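# Place duct in covered trench, close both covers

## Task

Put the duct into the trench that has covers, then close both covers again; it only counts if everything stays in place without a robot holding it, and at the end the arms must release and move away.

## Robot and tools

Setup: three identical arms, arm1, arm2 and arm3, each an i2rt Big YAM with six joints, a two-finger gripper and a wrist camera (arm1_cam_wrist, arm2_cam_wrist, arm3_cam_wrist). A fixed room camera, cam_high, also watches. The hand reaches roughly 1.0 m out from the joint 1 axis. Loose objects can sometimes get a brief shove from outside. Anything knocked out of the work area or onto the floor fails the task.

Frames: there is one shared scene frame, with its origin on the floor and +z up. The hand point is the midpoint between the fingertips. The hand's z axis runs along the fingers, and the fingers open and close along its y axis. Robot foot poses are never printed.

execute_actions takes two arguments. "actions" is a list holding one action or none. "cameras" is optional: a list chosen from arm1_cam_wrist, arm2_cam_wrist, arm3_cam_wrist, cam_high or all. Leaving it out, null or ["all"] returns every camera, and [] returns none. An action is an object keyed by robot name ("arm1", "arm2", "arm3"), so each arm gets its own entry, and each entry holds "joints". "joints" maps joint names to absolute target values. It is not an offset, and you name only the joints you want to set. Here are the ranges, each with its done-tolerance:
- joint1_rad: -2.879 to 2.879, ±0.045. Base yaw; positive is counter-clockwise seen from above; 0 faces the way the foot faces.
- joint2_rad: 0 to 3.141, ±0.14. Shoulder; 0 has the upper arm level and pointing back; larger values lift it up and then forward.
- joint3_rad: 0 to 3.019, ±0.09. Elbow; 0 is fully folded; larger values open it.
- joint4_rad: -1.692 to 1.57, ±0.055. Hand pitch; positive tilts the fingers up.
- joint5_rad: -1.57 to 1.57, ±0.03. Sideways swing; positive is to the arm's right.
- joint6_rad: -2.094 to 2.094, ±0.035. Roll; positive is clockwise as seen from behind the hand.
- gripper_m: 0 to 0.093 metres of fingertip gap, ±0.003. The grip force is about 50 to 62 N per pad, and lower on some grippers.

All motions in an action begin together, and each joint moves at its own speed. Because of that, the path between two postures can bulge outward, so plan for clearance. One action runs for at most 15 s. If a call has an unknown key or a value out of range, the whole call is rejected and nothing moves. A joint or arm you leave out can still be driving toward an earlier target. An empty actions list just returns state and images. Example: {"arm1": {"joints": {"gripper_m": 0.05}}, "arm2": {"joints": {"joint1_rad": 0.3}}}.

Other tools:
- wait(seconds, 0 to 10): issues no new commands and returns state and images.
- zoom_image(camera, region=[x0,y0,x1,y1] in pixels from the top-left corner, at most 504x504): enlarges part of that camera's latest full image.
- finished_scene(scene 1 or 2): final and irreversible; it reports success and starts the next scene. Call it only when the duct is in the trench, both covers are closed and resting on their own, and every gripper is open and clear.

Reading results: joint_positions gives the measured angles. joint_status gives how each commanded joint ended:
- "off_target": the joint stopped short and may still be pushing.
- "contact_stop" or "time_out": the joint holds where it stopped. However, a timed-out joint can keep a target a little beyond its position (up to 0.375, 0.375, 0.113, 0.225, 0.075, 0.3 rad for joints 1 to 6) and keep pushing. on_its_own lists such joints, and its "held at" value is the target, not the actual position.
- "not_followed", under a "joint command not followed" line with a cause: the self- and arm-collision check blocked that arm's joint targets, though its gripper command still runs. The arm may retry those targets on later actions.

To relieve a pushing joint, send its reported position back as the target. Very small target changes may not move a joint at all. A joint carrying a load slowly sags. The "pictures" line gives the order of the images. When a stop is reported, later motion calls in that same reply are skipped.

Cameras: calibration is supplied in OpenCV form, fisheye for the wrist cameras and pinhole+radial for cam_high, 504x504. T_world_to_cam maps scene coordinates into the camera frame. Expect small errors: a few degrees and millimetres, and more for wrist cameras because their pose comes from joint readings. When a camera's numbers change, the result lists them.

Hazards:
- The arms never stop on contact and can push very hard.
- A hard squeeze between two robots ends the run with a failure, and a hard collision can too. The collision check ignores fingers, gripper housings and wrist cameras and can react too late. No state line reports robot-to-robot contact.
- Object contact doesn't count as a collision.
- Arms do not wait for one another.
- Sustained pushing or holding heats motors: a MOTOR HOT warning comes at 85 °C. At 100 °C an OVER-TEMPERATURE FAULT drops that arm, and its joints read "limit_stop_at_motor_heat"; resend the targets afterwards. Some heat carries over into the next scene.

Waits use no motion time, but while you think the robot keeps holding its last command.

Each tool is called after "Call:" in YAML: its name, and indented under it one key for each argument.

## Session

Call:
execute_actions:
  actions: []

Scene clock: 0.00 s.
arm1.joint_positions: joint1_rad=-0.351 joint2_rad=+0.520 joint3_rad=+1.412 joint4_rad=-1.203 joint5_rad=-0.265 joint6_rad=-0.331 gripper_m=+0.094
arm1.joint_status: not commanded
arm1.hand: x=-0.7615 y=-0.0924 z=+1.4920 quat_wxyz=(-0.581, +0.080, -0.805, +0.084) (m; scene frame)
arm2.joint_positions: joint1_rad=+0.415 joint2_rad=+0.634 joint3_rad=+1.355 joint4_rad=-1.195 joint5_rad=+0.042 joint6_rad=-0.095 gripper_m=+0.094
arm2.joint_status: not commanded
arm2.hand: x=-0.0792 y=-0.3109 z=+1.2701 quat_wxyz=(-0.311, +0.740, -0.425, -0.418) (m; scene frame)
arm3.joint_positions: joint1_rad=-0.132 joint2_rad=+0.460 joint3_rad=+1.417 joint4_rad=-1.386 joint5_rad=-0.165 joint6_rad=+0.198 gripper_m=+0.094
arm3.joint_status: not commanded
arm3.hand: x=+0.8051 y=-0.1166 z=+1.4662 quat_wxyz=(-0.095, -0.840, +0.076, +0.528) (m; scene frame)
pictures: arm1_cam_wrist, arm2_cam_wrist, arm3_cam_wrist, cam_high
Images, in order (width x height): arm1_cam_wrist 616x616, arm2_cam_wrist 616x616, arm3_cam_wrist 616x616, cam_high 504x504.

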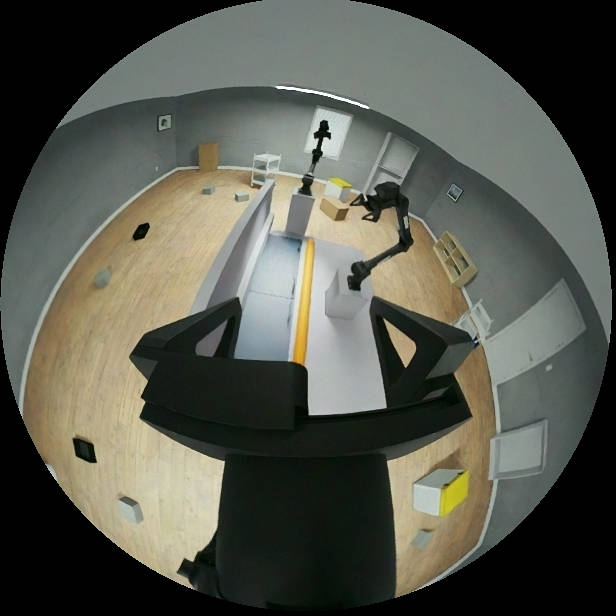

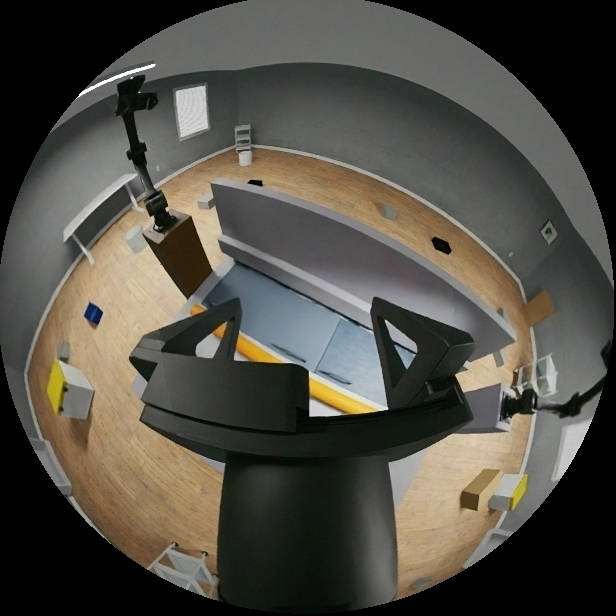

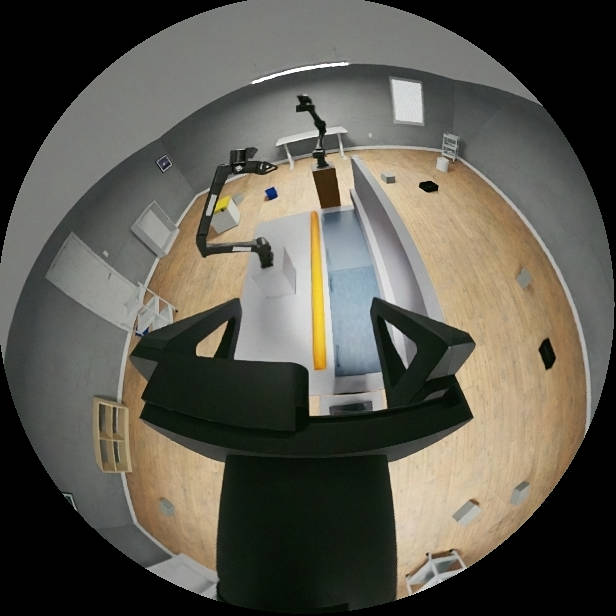

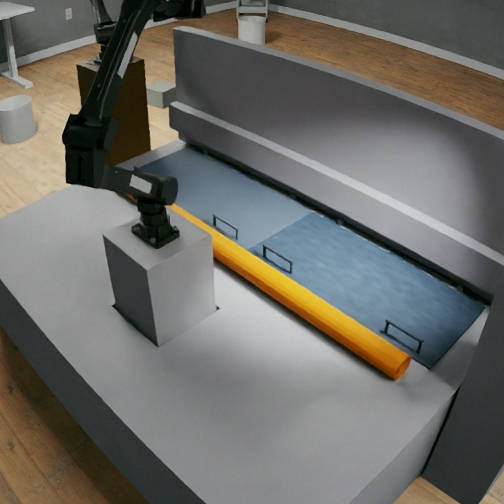

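Call:
zoom_image:
  camera: "cam_high"
  region: [100, 120, 320, 300]

Call:
zoom_image:
  camera: "cam_high"
  region: [300, 220, 504, 420]

Call:
zoom_image:
  camera: "arm2_cam_wrist"
  region: [130, 170, 430, 420]

Call:
zoom_image:
  camera: "arm3_cam_wrist"
  region: [220, 140, 460, 420]

Region (100, 120, 320, 300) of cam_high's 504x504 image, scaled by 2.291, with more detail than that image has; it fills the top 412 rows of this view, and the rest is white.

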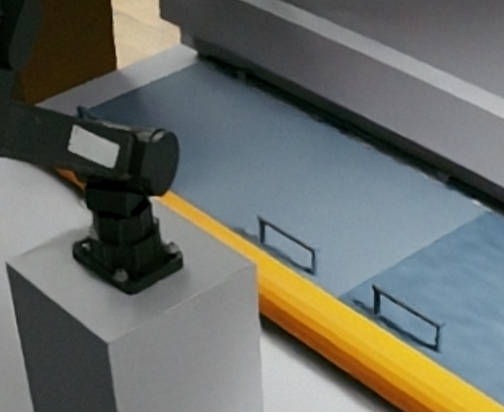

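Region (300, 220, 504, 420) of cam_high's 504x504 image, scaled by 2.471, with more detail than that image has; it fills the top 494 rows of this view, and the rest is white.

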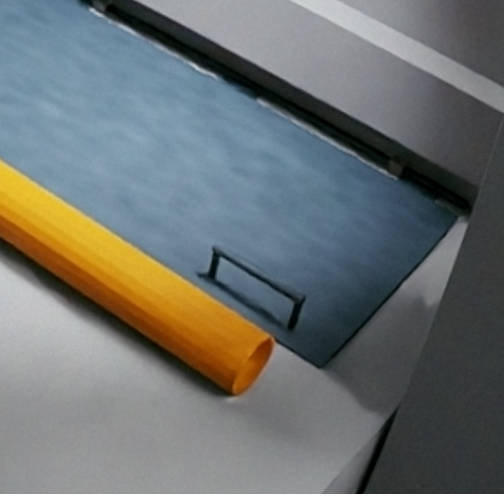

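Region (130, 170, 430, 420) of arm2_cam_wrist's 616x616 image, scaled by 1.680, with more detail than that image has.

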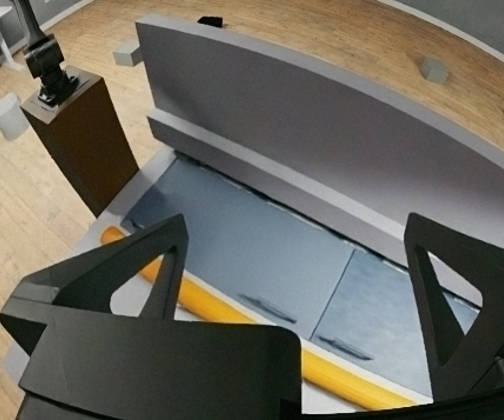

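Region (220, 140, 460, 420) of arm3_cam_wrist's 616x616 image, scaled by 1.800, with more detail than that image has; it fills the left 432 columns of this view, and the rest is white.

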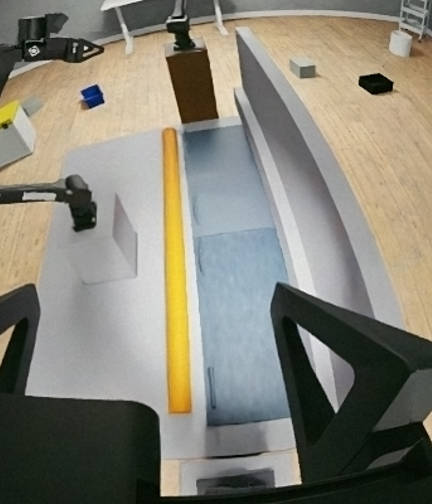

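Call:
execute_actions:
  actions:
    - {"arm1":{"joints":{"joint1_rad":0,"joint2_rad":1.0,"joint3_rad":1.4,"joint4_rad":-1.2,"joint5_rad":0,"joint6_rad":0}},"arm2":{"joints":{"joint1_rad":0,"joint2_rad":1.0,"joint3_rad":1.4,"joint4_rad":-1.2,"joint5_rad":0,"joint6_rad":0}},"arm3":{"joints":{"joint1_rad":0,"joint2_rad":1.0,"joint3_rad":1.4,"joint4_rad":-1.2,"joint5_rad":0,"joint6_rad":0}}}
  cameras: []

Call:
execute_actions:
  actions:
    - {"arm1":{"joints":{"joint2_rad":1.6}},"arm2":{"joints":{"joint3_rad":1.0}},"arm3":{"joints":{"joint4_rad":-1.65,"joint1_rad":0.3}}}

Scene clock: 2.97 s.
arm1.joint_positions: joint1_rad=-0.006 joint2_rad=+1.016 joint3_rad=+1.373 joint4_rad=-1.203 joint5_rad=-0.003 joint6_rad=-0.011 gripper_m=+0.094
arm1.joint_status: all done
arm1.hand: x=-0.5625 y=-0.0637 z=+1.3249 quat_wxyz=(-0.347, +0.014, -0.938, -0.005) (m; scene frame)
arm2.joint_positions: joint1_rad=+0.007 joint2_rad=+0.994 joint3_rad=+1.360 joint4_rad=-1.195 joint5_rad=+0.002 joint6_rad=-0.008 gripper_m=+0.094
arm2.joint_status: all done
arm2.hand: x=+0.0112 y=-0.1554 z=+1.1614 quat_wxyz=(-0.252, +0.678, -0.640, -0.261) (m; scene frame)
arm3.joint_positions: joint1_rad=-0.003 joint2_rad=+1.008 joint3_rad=+1.371 joint4_rad=-1.217 joint5_rad=-0.005 joint6_rad=+0.012 gripper_m=+0.094
arm3.joint_status: all done
arm3.hand: x=+0.5676 y=-0.1175 z=+1.3292 quat_wxyz=(-0.009, -0.939, -0.013, +0.343) (m; scene frame)
pictures: none
No camera images: the call's "cameras" was empty. Leave "cameras" out to get every camera's image.

Scene clock: 4.27 s.
arm1.joint_positions: joint1_rad=-0.006 joint2_rad=+1.626 joint3_rad=+1.373 joint4_rad=-1.203 joint5_rad=-0.003 joint6_rad=-0.010 gripper_m=+0.094
arm1.joint_status: all done
arm1.hand: x=-0.4593 y=-0.0604 z=+1.0505 quat_wxyz=(-0.049, +0.015, -0.999, -0.004) (m; scene frame)
arm2.joint_positions: joint1_rad=+0.007 joint2_rad=+1.011 joint3_rad=+0.999 joint4_rad=-1.197 joint5_rad=+0.002 joint6_rad=-0.008 gripper_m=+0.094
arm2.joint_status: all done
arm2.hand: x=+0.0135 y=-0.2031 z=+0.9739 quat_wxyz=(-0.125, +0.715, -0.675, -0.129) (m; scene frame)
arm3.joint_positions: joint1_rad=+0.302 joint2_rad=+1.008 joint3_rad=+1.371 joint4_rad=-1.636 joint5_rad=-0.003 joint6_rad=+0.011 gripper_m=+0.094
arm3.joint_status: all done
arm3.hand: x=+0.6753 y=-0.2049 z=+1.2808 quat_wxyz=(-0.026, -0.977, -0.163, +0.138) (m; scene frame)
pictures: arm1_cam_wrist, arm2_cam_wrist, arm3_cam_wrist, cam_high
camera_calibration (this result's frames):
arm1_cam_wrist: T_world_to_cam=[[0.0340439, -0.999412, -0.00412181, -0.0396502], [-0.869462, -0.0316505, 0.492984, -0.911563], [-0.492825, -0.0131993, -0.870029, 0.810189], [0, 0, 0, 1]] pos_world=[-0.391939, -0.0577843, 1.15411]
arm2_cam_wrist: T_world_to_cam=[[0.999055, 0.0420486, 0.0109713, -0.0137352], [0.0378257, -0.965724, 0.2568, -0.438025], [0.0213933, -0.256142, -0.966402, 1.00985], [0, 0, 0, 1]] pos_world=[0.00868681, -0.163769, 1.08855]
arm3_cam_wrist: T_world_to_cam=[[-0.324067, 0.946029, -0.00313569, 0.414918], [0.895968, 0.307978, 0.319986, -0.938984], [0.303682, 0.100887, -0.947417, 1.15376], [0, 0, 0, 1]] pos_world=[0.625385, -0.219738, 1.39485]
Images, in order (width x height): arm1_cam_wrist 616x616, arm2_cam_wrist 616x616, arm3_cam_wrist 616x616, cam_high 504x504.

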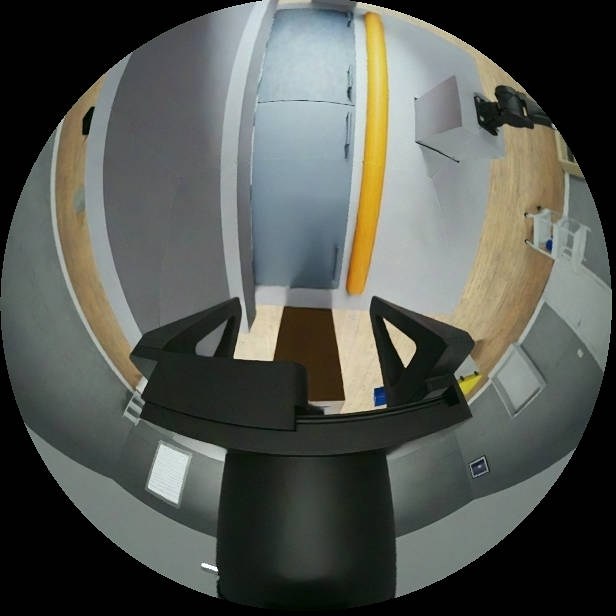

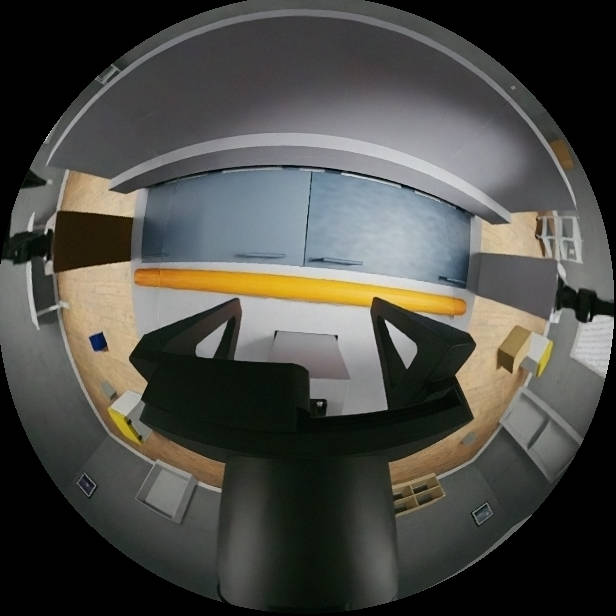

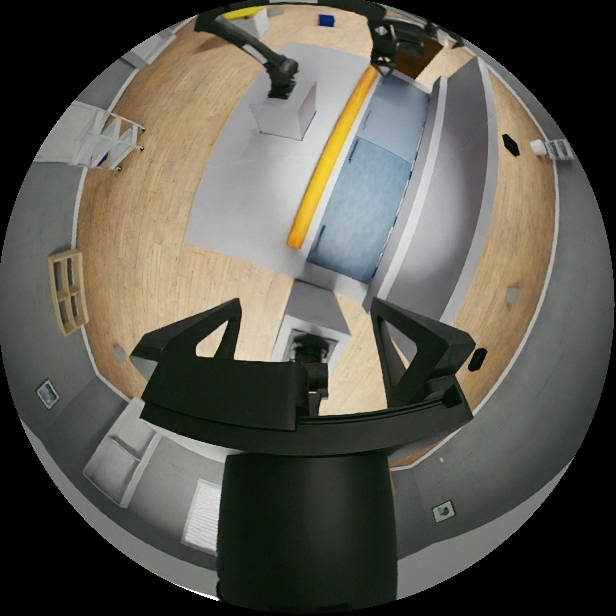

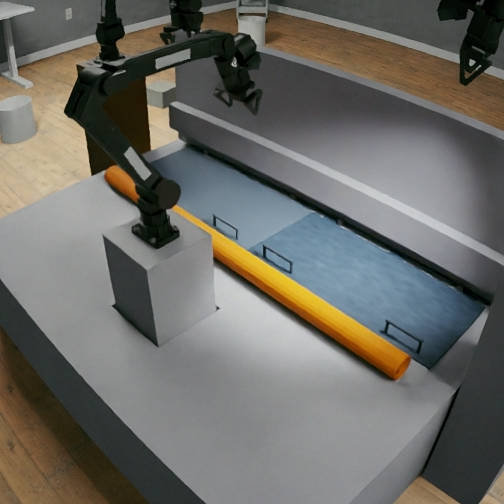

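Call:
zoom_image:
  camera: "arm1_cam_wrist"
  region: [290, 200, 410, 320]

Call:
zoom_image:
  camera: "cam_high"
  region: [360, 300, 460, 400]

Call:
zoom_image:
  camera: "arm2_cam_wrist"
  region: [210, 220, 390, 320]

Region (290, 200, 410, 320) of arm1_cam_wrist's 616x616 image, scaled by 4.200, with more detail than that image has.

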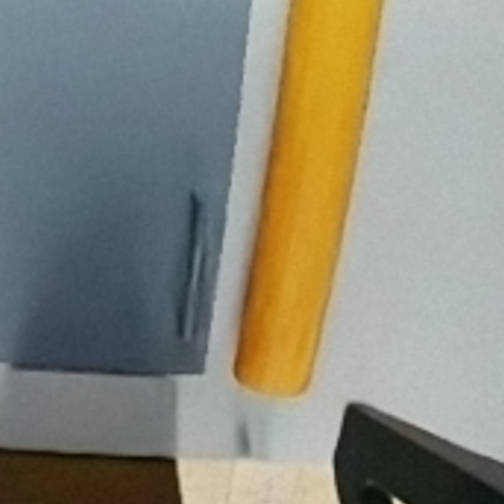

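Region (360, 300, 460, 400) of cam_high's 504x504 image, scaled by 5.040, with more detail than that image has.

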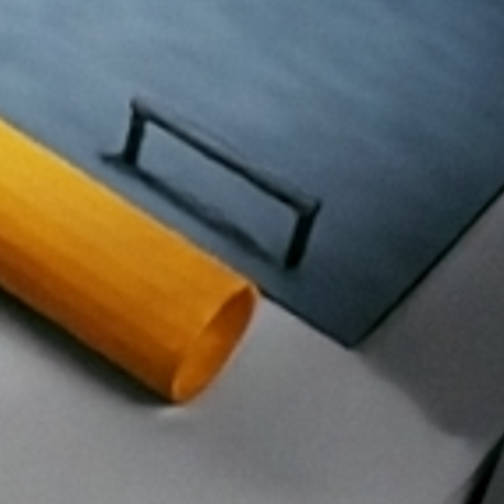

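Region (210, 220, 390, 320) of arm2_cam_wrist's 616x616 image, scaled by 2.800, with more detail than that image has.

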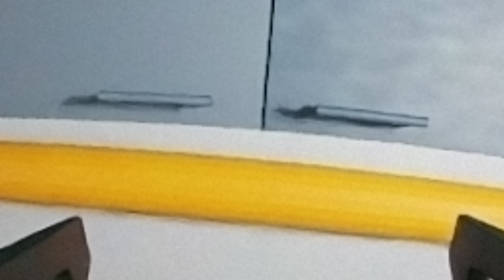

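Call:
execute_actions:
  actions:
    - {"arm1":{"joints":{"joint1_rad":-0.289,"joint2_rad":2.44,"joint3_rad":0.98,"joint4_rad":-0.067,"joint6_rad":-0.257,"gripper_m":0.05}},"arm2":{"joints":{"joint1_rad":0.075,"joint2_rad":1.765,"joint3_rad":0.54,"joint4_rad":-0.314,"joint6_rad":-1.446}},"arm3":{"joints":{"joint1_rad":0.157,"joint2_rad":2.445,"joint3_rad":0.955,"joint4_rad":-0.038,"joint6_rad":0.187,"gripper_m":0.05}}}

Scene clock: 14.53 s.
arm1.joint_positions: joint1_rad=-0.297 joint2_rad=+2.429 joint3_rad=+0.977 joint4_rad=-0.080 joint5_rad=+0.002 joint6_rad=-0.247 gripper_m=+0.050
arm1.joint_status: all done
arm1.hand: x=-0.5821 y=-0.1782 z=+0.5889 quat_wxyz=(-0.011, -0.012, -1.000, +0.004) (m; scene frame)
arm2.joint_positions: joint1_rad=+0.066 joint2_rad=+1.763 joint3_rad=+0.534 joint4_rad=-0.325 joint5_rad=+0.002 joint6_rad=-1.437 gripper_m=+0.094
arm2.joint_status: all done
arm2.hand: x=-0.0011 y=-0.2586 z=+0.6043 quat_wxyz=(-0.008, +1.000, -0.013, +0.000) (m; scene frame)
arm3.joint_positions: joint1_rad=+0.153 joint2_rad=+2.446 joint3_rad=+0.954 joint4_rad=-0.055 joint5_rad=-0.003 joint6_rad=+0.175 gripper_m=+0.050
arm3.joint_status: all done
arm3.hand: x=+0.5905 y=-0.1737 z=+0.5862 quat_wxyz=(-0.001, -1.000, -0.010, +0.003) (m; scene frame)
pictures: arm1_cam_wrist, arm2_cam_wrist, arm3_cam_wrist, cam_high
camera_calibration (this result's frames):
arm1_cam_wrist: T_world_to_cam=[[-0.0194854, -0.999771, 0.00888678, -0.193982], [-0.829262, 0.0211263, 0.55846, -0.800307], [-0.55852, 0.00351236, -0.829484, 0.287318], [0, 0, 0, 1]] pos_world=[-0.506972, -0.178039, 0.686989]
arm2_cam_wrist: T_world_to_cam=[[0.036613, 0.998934, 0.0281254, 0.243273], [0.812015, -0.0461431, 0.58181, -0.353945], [0.582487, 0.00153646, -0.812838, 0.613228], [0, 0, 0, 1]] pos_world=[-0.0786958, -0.260288, 0.697542]
arm3_cam_wrist: T_world_to_cam=[[-0.0180298, 0.999836, 0.00158094, 0.181654], [0.825474, 0.0139933, 0.564266, -0.802995], [0.564152, 0.0114786, -0.825591, 0.277537], [0, 0, 0, 1]] pos_world=[0.509554, -0.173574, 0.681948]
Images, in order (width x height): arm1_cam_wrist 616x616, arm2_cam_wrist 616x616, arm3_cam_wrist 616x616, cam_high 504x504.

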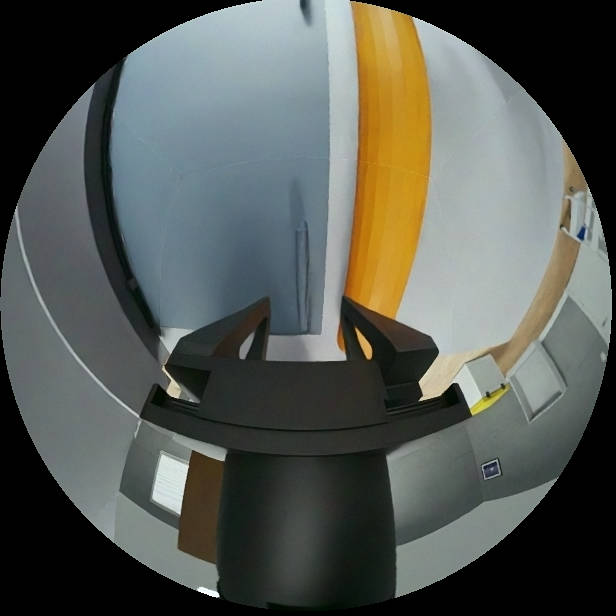

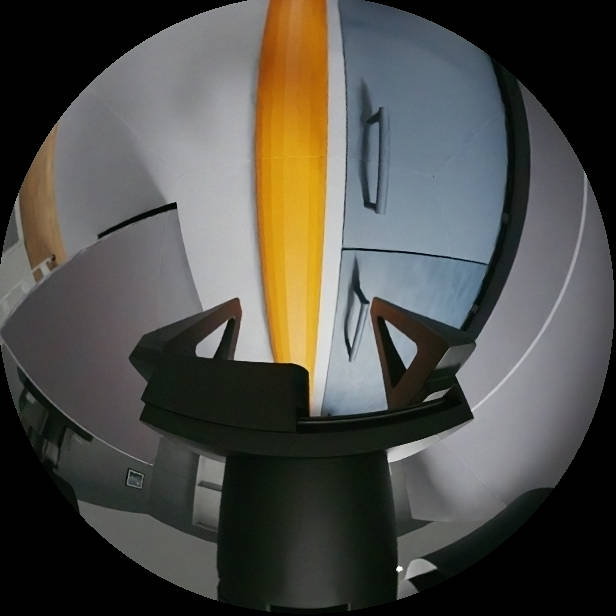

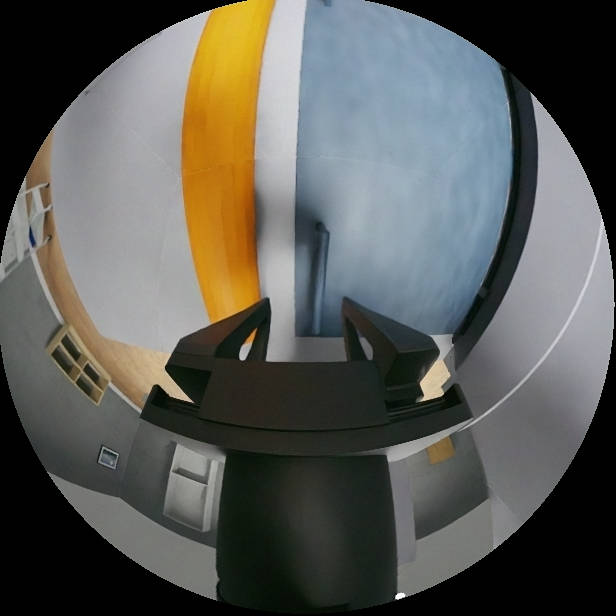

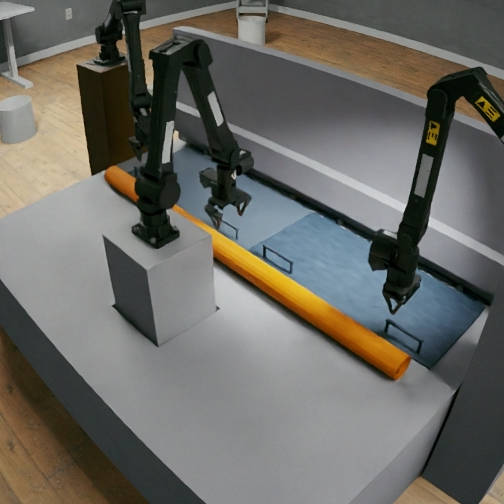

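Call:
execute_actions:
  actions:
    - {"arm1":{"joints":{"joint2_rad":2.714,"joint3_rad":1.125,"joint4_rad":0.034,"joint6_rad":-0.285}},"arm2":{"joints":{"joint2_rad":2.255,"joint3_rad":0.6,"joint4_rad":0.105,"joint6_rad":-1.47}},"arm3":{"joints":{"joint1_rad":0.115,"joint2_rad":2.727,"joint3_rad":1.1,"joint4_rad":0.075,"joint6_rad":0.15}}}

Scene clock: 18.70 s.
arm1.joint_positions: joint1_rad=-0.287 joint2_rad=+2.727 joint3_rad=+1.120 joint4_rad=+0.029 joint5_rad=-0.003 joint6_rad=-0.275 gripper_m=+0.050
arm1.joint_status: all done
arm1.hand: x=-0.6088 y=-0.1664 z=+0.4810 quat_wxyz=(+0.011, +0.007, -1.000, -0.004) (m; scene frame)
arm2.joint_positions: joint1_rad=+0.065 joint2_rad=+2.260 joint3_rad=+0.599 joint4_rad=+0.109 joint5_rad=+0.004 joint6_rad=-1.471 gripper_m=+0.094
arm2.joint_status: all done
arm2.hand: x=+0.0006 y=-0.2660 z=+0.4742 quat_wxyz=(-0.010, +1.000, +0.003, +0.001) (m; scene frame)
arm3.joint_positions: joint1_rad=+0.116 joint2_rad=+2.744 joint3_rad=+1.098 joint4_rad=+0.069 joint5_rad=-0.003 joint6_rad=+0.162 gripper_m=+0.050
arm3.joint_status: all done
arm3.hand: x=+0.6145 y=-0.1547 z=+0.4800 quat_wxyz=(+0.002, -1.000, +0.003, -0.012) (m; scene frame)
pictures: arm1_cam_wrist, arm2_cam_wrist, arm3_cam_wrist, cam_high
camera_calibration (this result's frames):
arm1_cam_wrist: T_world_to_cam=[[0.0179343, -0.999813, -0.00717965, -0.151168], [-0.804734, -0.0186958, 0.593341, -0.770915], [-0.593364, -0.00486342, -0.80492, 0.148517], [0, 0, 0, 1]] pos_world=[-0.529546, -0.16483, 0.575874]
arm2_cam_wrist: T_world_to_cam=[[0.00456122, 0.999507, 0.0310529, 0.253097], [0.811587, -0.021842, 0.583824, -0.274411], [0.584214, 0.0225392, -0.811286, 0.511366], [0, 0, 0, 1]] pos_world=[-0.0771929, -0.270491, 0.567212]
arm3_cam_wrist: T_world_to_cam=[[0.00746855, 0.999945, 0.00729553, 0.144789], [0.808081, -0.0103327, 0.58898, -0.768135], [0.589024, 0.00149655, -0.808114, 0.150857], [0, 0, 0, 1]] pos_world=[0.530776, -0.152944, 0.57327]
Images, in order (width x height): arm1_cam_wrist 616x616, arm2_cam_wrist 616x616, arm3_cam_wrist 616x616, cam_high 504x504.

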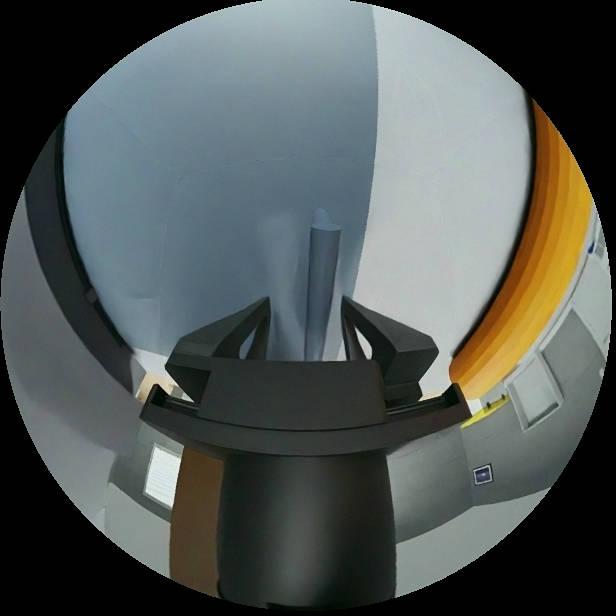

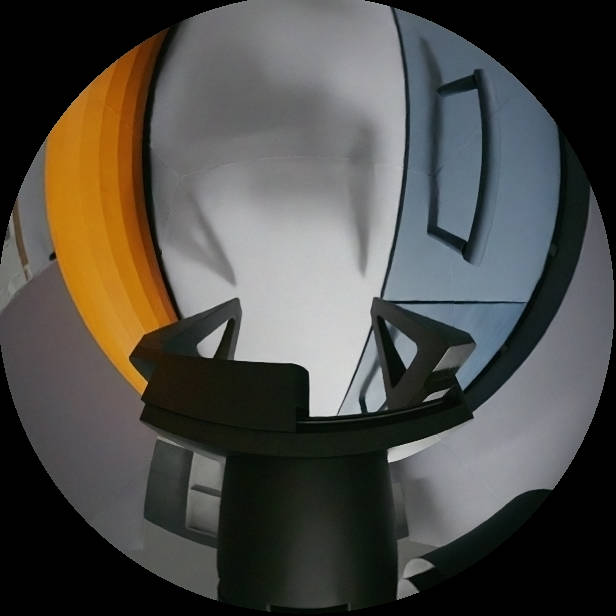

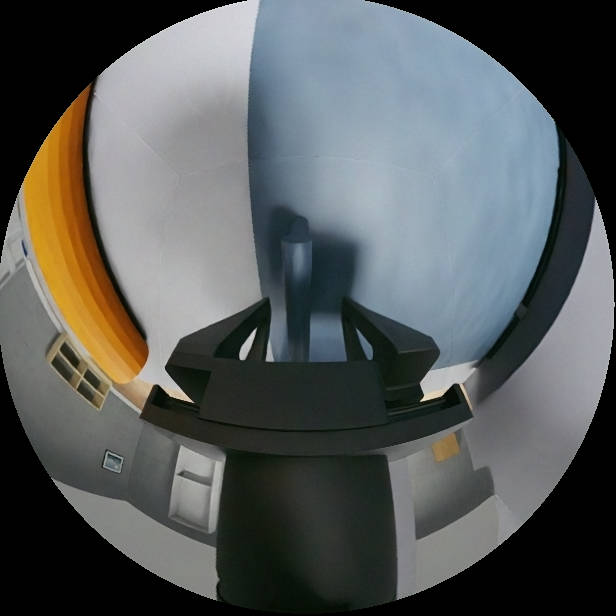

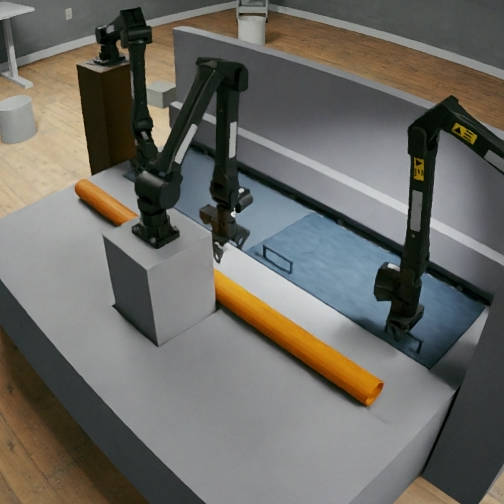

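Call:
execute_actions:
  actions:
    - {"arm1":{"joints":{"joint2_rad":2.42,"joint3_rad":0.99,"joint4_rad":-0.1}},"arm2":{"joints":{"joint2_rad":1.7,"joint3_rad":0.56,"joint4_rad":-0.4}},"arm3":{"joints":{"joint2_rad":2.42,"joint3_rad":0.96,"joint4_rad":-0.08}}}
  cameras: []

Call:
execute_actions:
  actions:
    - {"arm1":{"joints":{"joint1_rad":-0.787,"joint2_rad":2.445,"joint3_rad":1.2,"joint4_rad":-0.32,"joint6_rad":-0.765,"gripper_m":0.093}},"arm3":{"joints":{"joint1_rad":0.667,"joint2_rad":2.43,"joint3_rad":1.152,"joint4_rad":-0.285,"joint6_rad":0.705,"gripper_m":0.093}}}

Scene clock: 21.63 s.
arm1.joint_positions: joint1_rad=-0.287 joint2_rad=+2.419 joint3_rad=+0.993 joint4_rad=-0.094 joint5_rad=-0.003 joint6_rad=-0.275 gripper_m=+0.050
arm1.joint_status: all done
arm1.hand: x=-0.5708 y=-0.1765 z=+0.5934 quat_wxyz=(-0.017, +0.007, -1.000, +0.003) (m; scene frame)
arm2.joint_positions: joint1_rad=+0.065 joint2_rad=+1.699 joint3_rad=+0.560 joint4_rad=-0.391 joint5_rad=+0.004 joint6_rad=-1.471 gripper_m=+0.094
arm2.joint_status: all done
arm2.hand: x=-0.0017 y=-0.2444 z=+0.6256 quat_wxyz=(-0.020, +1.000, +0.003, +0.000) (m; scene frame)
arm3.joint_positions: joint1_rad=+0.116 joint2_rad=+2.412 joint3_rad=+0.962 joint4_rad=-0.070 joint5_rad=-0.003 joint6_rad=+0.162 gripper_m=+0.050
arm3.joint_status: all done
arm3.hand: x=+0.5721 y=-0.1617 z=+0.5991 quat_wxyz=(-0.002, -1.000, +0.003, +0.017) (m; scene frame)
pictures: none
No camera images: the call's "cameras" was empty. Leave "cameras" out to get every camera's image.

Scene clock: 23.17 s.
arm1.joint_positions: joint1_rad=-0.793 joint2_rad=+2.436 joint3_rad=+1.202 joint4_rad=-0.310 joint5_rad=+0.001 joint6_rad=-0.754 gripper_m=+0.093
arm1.joint_status: all done
arm1.hand: x=-0.6242 y=-0.4070 z=+0.6050 quat_wxyz=(-0.002, -0.006, -1.000, +0.008) (m; scene frame)
arm2.joint_positions: joint1_rad=+0.065 joint2_rad=+1.699 joint3_rad=+0.560 joint4_rad=-0.391 joint5_rad=+0.004 joint6_rad=-1.471 gripper_m=+0.094
arm2.joint_status: not commanded
arm2.hand: x=-0.0017 y=-0.2444 z=+0.6256 quat_wxyz=(-0.020, +1.000, +0.003, +0.000) (m; scene frame)
arm3.joint_positions: joint1_rad=+0.664 joint2_rad=+2.423 joint3_rad=+1.153 joint4_rad=-0.272 joint5_rad=-0.001 joint6_rad=+0.692 gripper_m=+0.093
arm3.joint_status: all done
arm3.hand: x=+0.6145 y=-0.4040 z=+0.6093 quat_wxyz=(-0.007, -1.000, -0.006, +0.003) (m; scene frame)
pictures: arm1_cam_wrist, arm2_cam_wrist, arm3_cam_wrist, cam_high
camera_calibration (this result's frames):
arm1_cam_wrist: T_world_to_cam=[[-0.00822868, -0.999823, 0.0169426, -0.42151], [-0.81897, 0.0164602, 0.5736, -0.843957], [-0.573777, -0.0091555, -0.818961, 0.256934], [0, 0, 0, 1]] pos_world=[-0.547222, -0.405191, 0.701654]
arm2_cam_wrist: T_world_to_cam=[[0.00465428, 0.998642, 0.051885, 0.213593], [0.812893, -0.0339965, 0.581419, -0.36192], [0.582394, 0.0394709, -0.811948, 0.639622], [0, 0, 0, 1]] pos_world=[-0.0793037, -0.250854, 0.718685]
arm3_cam_wrist: T_world_to_cam=[[-0.0110897, 0.999869, -0.0117553, 0.416138], [0.825016, 0.0157916, 0.564889, -0.832005], [0.565001, -0.00343385, -0.825083, 0.278808], [0, 0, 0, 1]] pos_world=[0.533505, -0.401987, 0.704922]
Images, in order (width x height): arm1_cam_wrist 616x616, arm2_cam_wrist 616x616, arm3_cam_wrist 616x616, cam_high 504x504.

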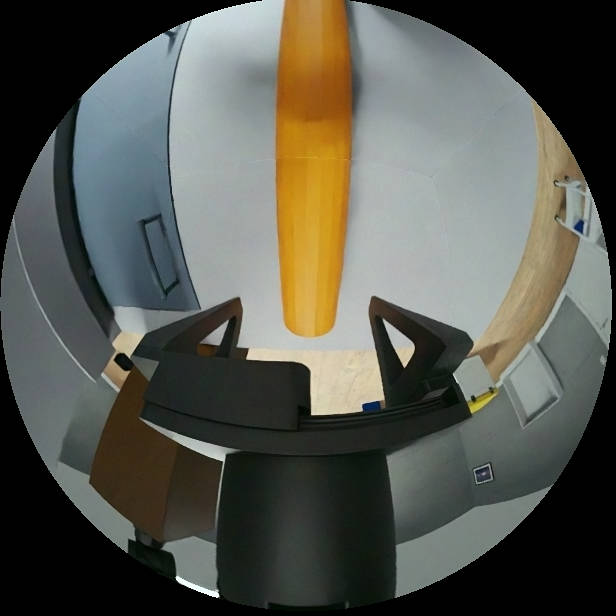

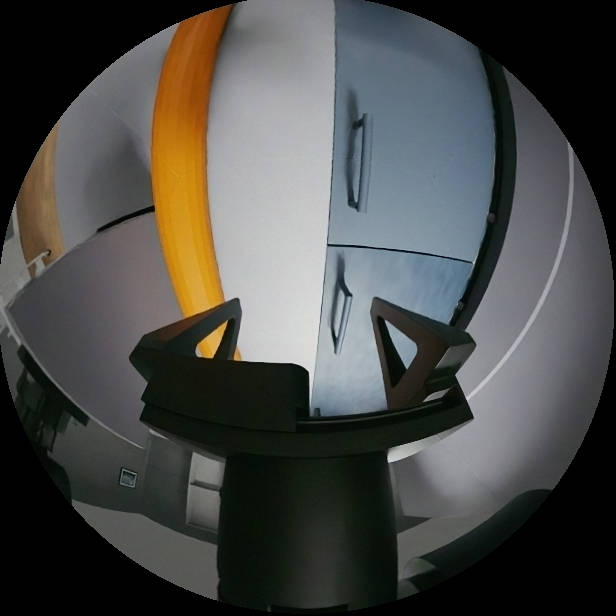

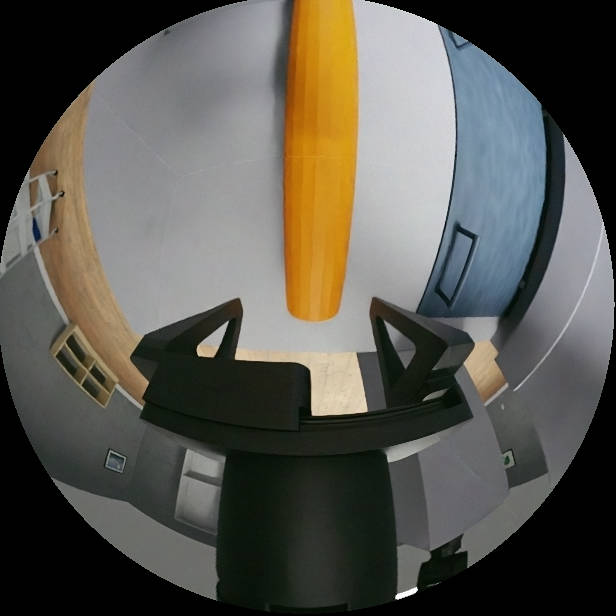

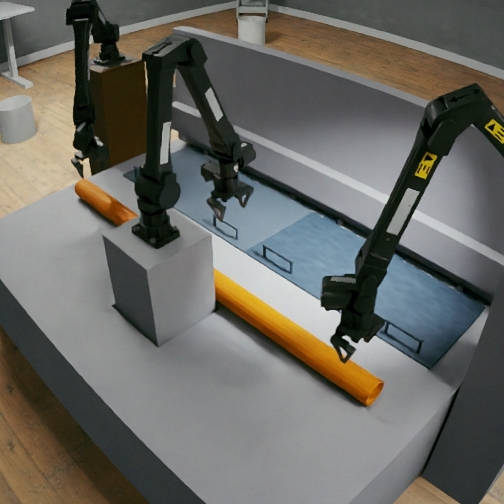

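Call:
execute_actions:
  actions:
    - {"arm1":{"joints":{"joint2_rad":2.6,"joint3_rad":1.325,"joint4_rad":-0.28}},"arm3":{"joints":{"joint1_rad":0.642,"joint2_rad":2.595,"joint3_rad":1.255,"joint4_rad":-0.215}}}
  cameras: ["arm1_cam_wrist","arm3_cam_wrist"]

Scene clock: 24.97 s.
arm1.joint_positions: joint1_rad=-0.793 joint2_rad=+2.599 joint3_rad=+1.318 joint4_rad=-0.287 joint5_rad=+0.001 joint6_rad=-0.755 gripper_m=+0.093
arm1.joint_status: all done
arm1.hand: x=-0.6222 y=-0.4096 z=+0.5428 quat_wxyz=(+0.007, -0.006, -1.000, -0.001) (m; scene frame)
arm2.joint_positions: joint1_rad=+0.065 joint2_rad=+1.699 joint3_rad=+0.560 joint4_rad=-0.391 joint5_rad=+0.004 joint6_rad=-1.471 gripper_m=+0.094
arm2.joint_status: not commanded
arm2.hand: x=-0.0017 y=-0.2444 z=+0.6256 quat_wxyz=(-0.020, +1.000, +0.003, +0.000) (m; scene frame)
arm3.joint_positions: joint1_rad=+0.647 joint2_rad=+2.600 joint3_rad=+1.248 joint4_rad=-0.224 joint5_rad=-0.001 joint6_rad=+0.693 gripper_m=+0.093
arm3.joint_status: all done
arm3.hand: x=+0.6174 y=-0.3918 z=+0.5401 quat_wxyz=(+0.004, -1.000, +0.003, -0.010) (m; scene frame)
pictures: arm1_cam_wrist, arm3_cam_wrist
camera_calibration (this result's frames):
arm1_cam_wrist: T_world_to_cam=[[-0.00750239, -0.999972, 0.000408122, -0.413648], [-0.808919, 0.00630893, 0.587887, -0.812325], [-0.587873, 0.00408042, -0.808943, 0.198386], [0, 0, 0, 1]] pos_world=[-0.543583, -0.409321, 0.638207]
arm3_cam_wrist: T_world_to_cam=[[0.00664994, 0.999923, 0.0104662, 0.380279], [0.809933, -0.0115244, 0.58641, -0.808529], [0.586485, 0.00457732, -0.809947, 0.201776], [0, 0, 0, 1]] pos_world=[0.533987, -0.390491, 0.633577]
Images, in order (width x height): arm1_cam_wrist 616x616, arm3_cam_wrist 616x616.

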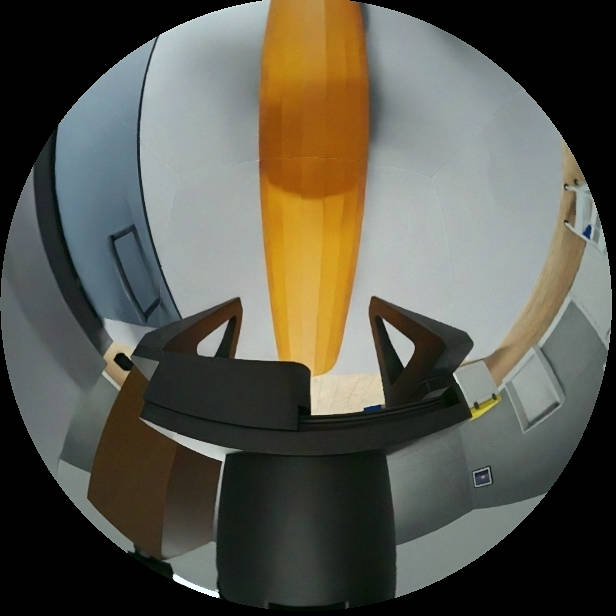

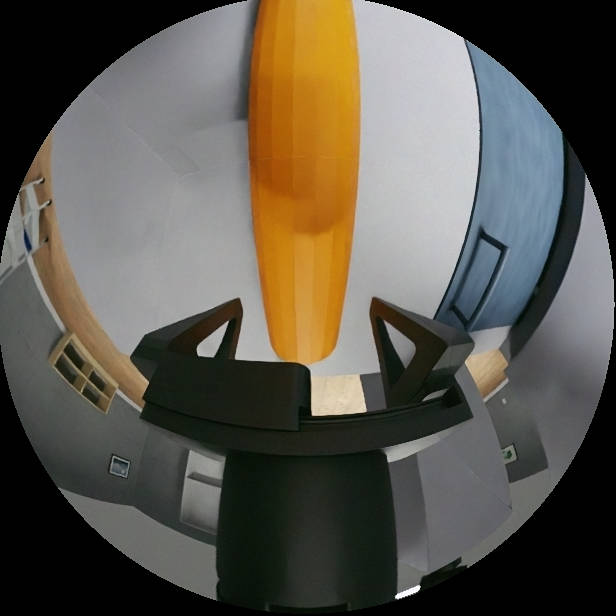

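Call:
execute_actions:
  actions:
    - {"arm1":{"joints":{"joint2_rad":2.755,"joint3_rad":1.44,"joint4_rad":-0.235}},"arm3":{"joints":{"joint2_rad":2.75,"joint3_rad":1.375,"joint4_rad":-0.17}}}
  cameras: []

Call:
execute_actions:
  actions:
    - {"arm1":{"joints":{"gripper_m":0.04}},"arm3":{"joints":{"gripper_m":0.04}}}
  cameras: ["arm1_cam_wrist","arm3_cam_wrist"]

Scene clock: 26.37 s.
arm1.joint_positions: joint1_rad=-0.788 joint2_rad=+2.755 joint3_rad=+1.428 joint4_rad=-0.246 joint5_rad=-0.002 joint6_rad=-0.756 gripper_m=+0.093
arm1.joint_status: all done
arm1.hand: x=-0.6216 y=-0.4063 z=+0.4807 quat_wxyz=(+0.008, -0.003, -1.000, -0.003) (m; scene frame)
arm2.joint_positions: joint1_rad=+0.065 joint2_rad=+1.699 joint3_rad=+0.560 joint4_rad=-0.391 joint5_rad=+0.004 joint6_rad=-1.471 gripper_m=+0.094
arm2.joint_status: not commanded
arm2.hand: x=-0.0017 y=-0.2444 z=+0.6256 quat_wxyz=(-0.020, +1.000, +0.003, +0.000) (m; scene frame)
arm3.joint_positions: joint1_rad=+0.639 joint2_rad=+2.752 joint3_rad=+1.366 joint4_rad=-0.184 joint5_rad=+0.005 joint6_rad=+0.694 gripper_m=+0.093
arm3.joint_status: all done
arm3.hand: x=+0.6113 y=-0.3909 z=+0.4813 quat_wxyz=(+0.004, -1.000, +0.007, -0.006) (m; scene frame)
pictures: none
No camera images: the call's "cameras" was empty. Leave "cameras" out to get every camera's image.

Scene clock: 26.97 s.
arm1.joint_positions: joint1_rad=-0.788 joint2_rad=+2.755 joint3_rad=+1.431 joint4_rad=-0.242 joint5_rad=+0.006 joint6_rad=-0.753 gripper_m=+0.074
arm1.joint_status: gripper_m off_target (ended at +0.074, target +0.040)
arm1.hand: x=-0.6206 y=-0.4096 z=+0.4810 quat_wxyz=(+0.008, -0.004, -1.000, +0.002) (m; scene frame)
arm2.joint_positions: joint1_rad=+0.065 joint2_rad=+1.699 joint3_rad=+0.560 joint4_rad=-0.391 joint5_rad=+0.004 joint6_rad=-1.471 gripper_m=+0.094
arm2.joint_status: not commanded
arm2.hand: x=-0.0017 y=-0.2444 z=+0.6256 quat_wxyz=(-0.020, +1.000, +0.003, +0.000) (m; scene frame)
arm3.joint_positions: joint1_rad=+0.639 joint2_rad=+2.752 joint3_rad=+1.367 joint4_rad=-0.181 joint5_rad=-0.002 joint6_rad=+0.695 gripper_m=+0.074
arm3.joint_status: gripper_m off_target (ended at +0.074, target +0.040)
arm3.hand: x=+0.6113 y=-0.3929 z=+0.4813 quat_wxyz=(+0.001, -1.000, +0.008, -0.007) (m; scene frame)
pictures: arm1_cam_wrist, arm3_cam_wrist
camera_calibration (this result's frames):
arm1_cam_wrist: T_world_to_cam=[[-0.00437748, -0.999974, 0.00579658, -0.414281], [-0.808069, 0.00695195, 0.589047, -0.77443], [-0.589071, -0.0021055, -0.808078, 0.145626], [0, 0, 0, 1]] pos_world=[-0.541823, -0.40858, 0.576254]
arm3_cam_wrist: T_world_to_cam=[[0.0166791, 0.999852, 0.00417436, 0.378814], [0.813687, -0.0159996, 0.581082, -0.770589], [0.581063, -0.00629529, -0.813834, 0.158677], [0, 0, 0, 1]] pos_world=[0.528498, -0.390089, 0.575331]
Images, in order (width x height): arm1_cam_wrist 616x616, arm3_cam_wrist 616x616.

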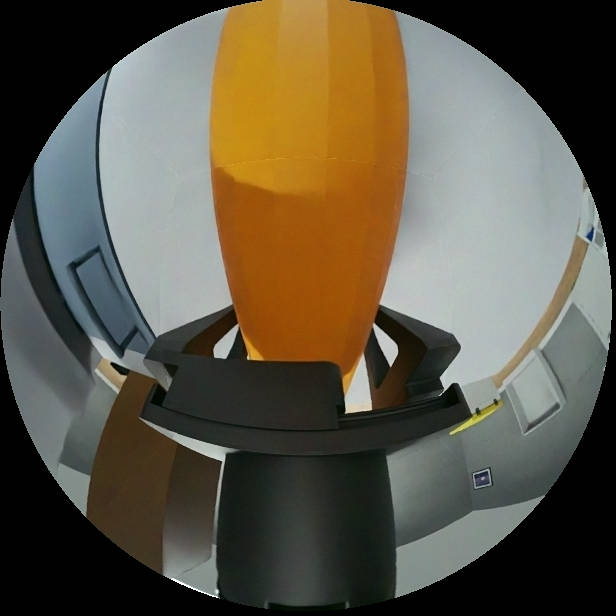

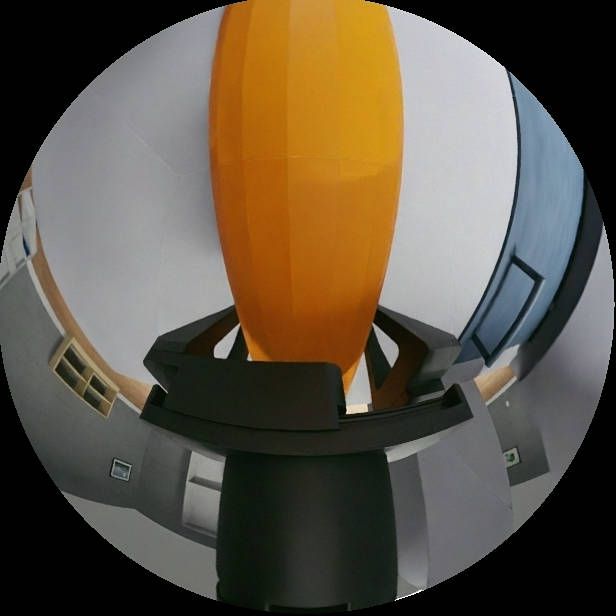

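Call:
execute_actions:
  actions:
    - {"arm1":{"joints":{"joint1_rad":-0.696,"joint2_rad":2.68,"joint3_rad":1.32,"joint4_rad":-0.19,"joint6_rad":-0.665}},"arm3":{"joints":{"joint1_rad":0.558,"joint2_rad":2.66,"joint3_rad":1.215,"joint4_rad":-0.104,"joint6_rad":0.585}}}
  cameras: []

Call:
execute_actions:
  actions:
    - {"arm1":{"joints":{"joint1_rad":-0.578,"joint2_rad":2.71,"joint3_rad":1.275,"joint4_rad":-0.115,"joint6_rad":-0.545}},"arm3":{"joints":{"joint1_rad":0.452,"joint2_rad":2.698,"joint3_rad":1.136,"joint4_rad":0.012,"joint6_rad":0.475}},"arm2":{"joints":{"joint1_rad":0.08,"joint2_rad":1.9,"joint3_rad":0.49,"joint4_rad":-0.16}}}

Scene clock: 29.17 s.
arm1.joint_positions: joint1_rad=-0.677 joint2_rad=+2.739 joint3_rad=+1.336 joint4_rad=-0.181 joint5_rad=-0.010 joint6_rad=-0.645 gripper_m=+0.074
arm1.joint_status: all done
arm1.hand: x=-0.6119 y=-0.3438 z=+0.4807 quat_wxyz=(+0.010, -0.003, -1.000, -0.010) (m; scene frame)
arm2.joint_positions: joint1_rad=+0.065 joint2_rad=+1.699 joint3_rad=+0.560 joint4_rad=-0.391 joint5_rad=+0.004 joint6_rad=-1.471 gripper_m=+0.094
arm2.joint_status: not commanded
arm2.hand: x=-0.0017 y=-0.2444 z=+0.6256 quat_wxyz=(-0.020, +1.000, +0.003, +0.000) (m; scene frame)
arm3.joint_positions: joint1_rad=+0.536 joint2_rad=+2.713 joint3_rad=+1.227 joint4_rad=-0.102 joint5_rad=+0.015 joint6_rad=+0.590 gripper_m=+0.074
arm3.joint_status: all done
arm3.hand: x=+0.6203 y=-0.3255 z=+0.4912 quat_wxyz=(+0.014, -1.000, +0.006, -0.011) (m; scene frame)
pictures: none
No camera images: the call's "cameras" was empty. Leave "cameras" out to get every camera's image.

Scene clock: 30.13 s.
arm1.joint_positions: joint1_rad=-0.586 joint2_rad=+2.735 joint3_rad=+1.288 joint4_rad=-0.121 joint5_rad=+0.005 joint6_rad=-0.559 gripper_m=+0.074
arm1.joint_status: all done
arm1.hand: x=-0.6004 y=-0.3051 z=+0.4799 quat_wxyz=(+0.008, +0.000, -1.000, +0.001) (m; scene frame)
arm2.joint_positions: joint1_rad=+0.065 joint2_rad=+1.914 joint3_rad=+0.492 joint4_rad=-0.171 joint5_rad=+0.004 joint6_rad=-1.471 gripper_m=+0.094
arm2.joint_status: all done
arm2.hand: x=+0.0028 y=-0.2868 z=+0.5616 quat_wxyz=(+0.010, +1.000, +0.003, +0.003) (m; scene frame)
arm3.joint_positions: joint1_rad=+0.440 joint2_rad=+2.716 joint3_rad=+1.138 joint4_rad=+0.003 joint5_rad=-0.002 joint6_rad=+0.485 gripper_m=+0.074
arm3.joint_status: all done
arm3.hand: x=+0.6296 y=-0.2786 z=+0.4892 quat_wxyz=(+0.003, -1.000, +0.002, -0.010) (m; scene frame)
pictures: arm1_cam_wrist, arm2_cam_wrist, arm3_cam_wrist, cam_high
camera_calibration (this result's frames):
arm1_cam_wrist: T_world_to_cam=[[0.00359795, -0.999989, 0.00284427, -0.303538], [-0.80822, -0.00123302, 0.588879, -0.760724], [-0.58887, -0.00441755, -0.808216, 0.156267], [0, 0, 0, 1]] pos_world=[-0.52172, -0.303782, 0.575136]
arm2_cam_wrist: T_world_to_cam=[[0.0045141, 0.999945, -0.00950584, 0.294076], [0.80903, 0.00193525, 0.587763, -0.323096], [0.587749, -0.0103437, -0.808977, 0.570698], [0, 0, 0, 1]] pos_world=[-0.0753608, -0.287532, 0.654381]
arm3_cam_wrist: T_world_to_cam=[[0.00554236, 0.999949, 0.00846703, 0.269133], [0.809963, -0.00945469, 0.586404, -0.786655], [0.586454, 0.00360793, -0.809974, 0.152711], [0, 0, 0, 1]] pos_world=[0.546112, -0.277108, 0.582711]
Images, in order (width x height): arm1_cam_wrist 616x616, arm2_cam_wrist 616x616, arm3_cam_wrist 616x616, cam_high 504x504.

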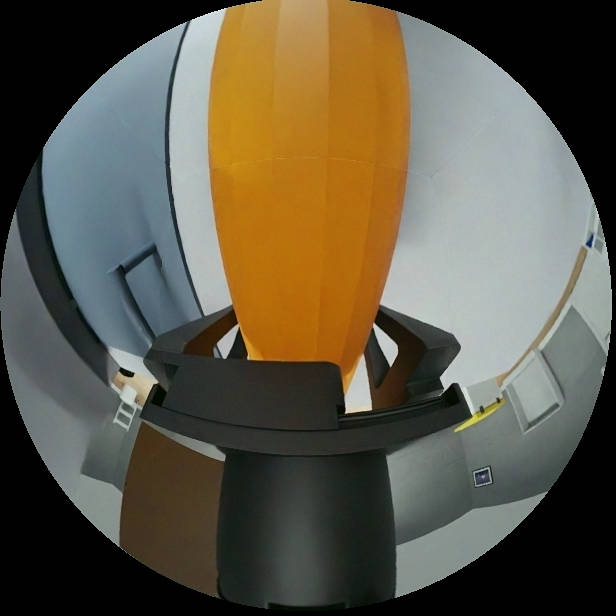

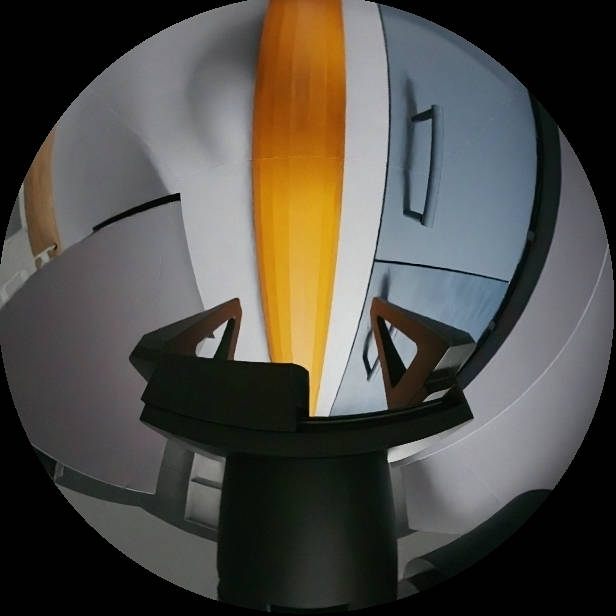

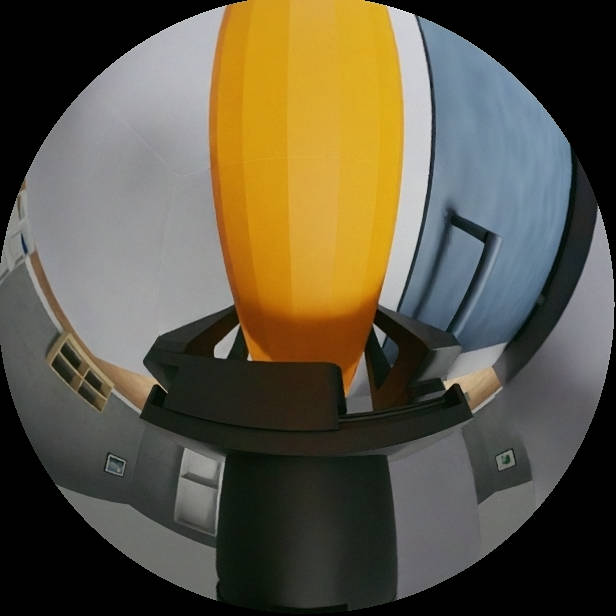

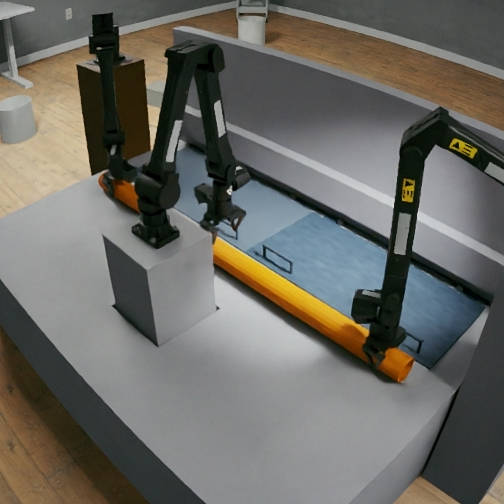

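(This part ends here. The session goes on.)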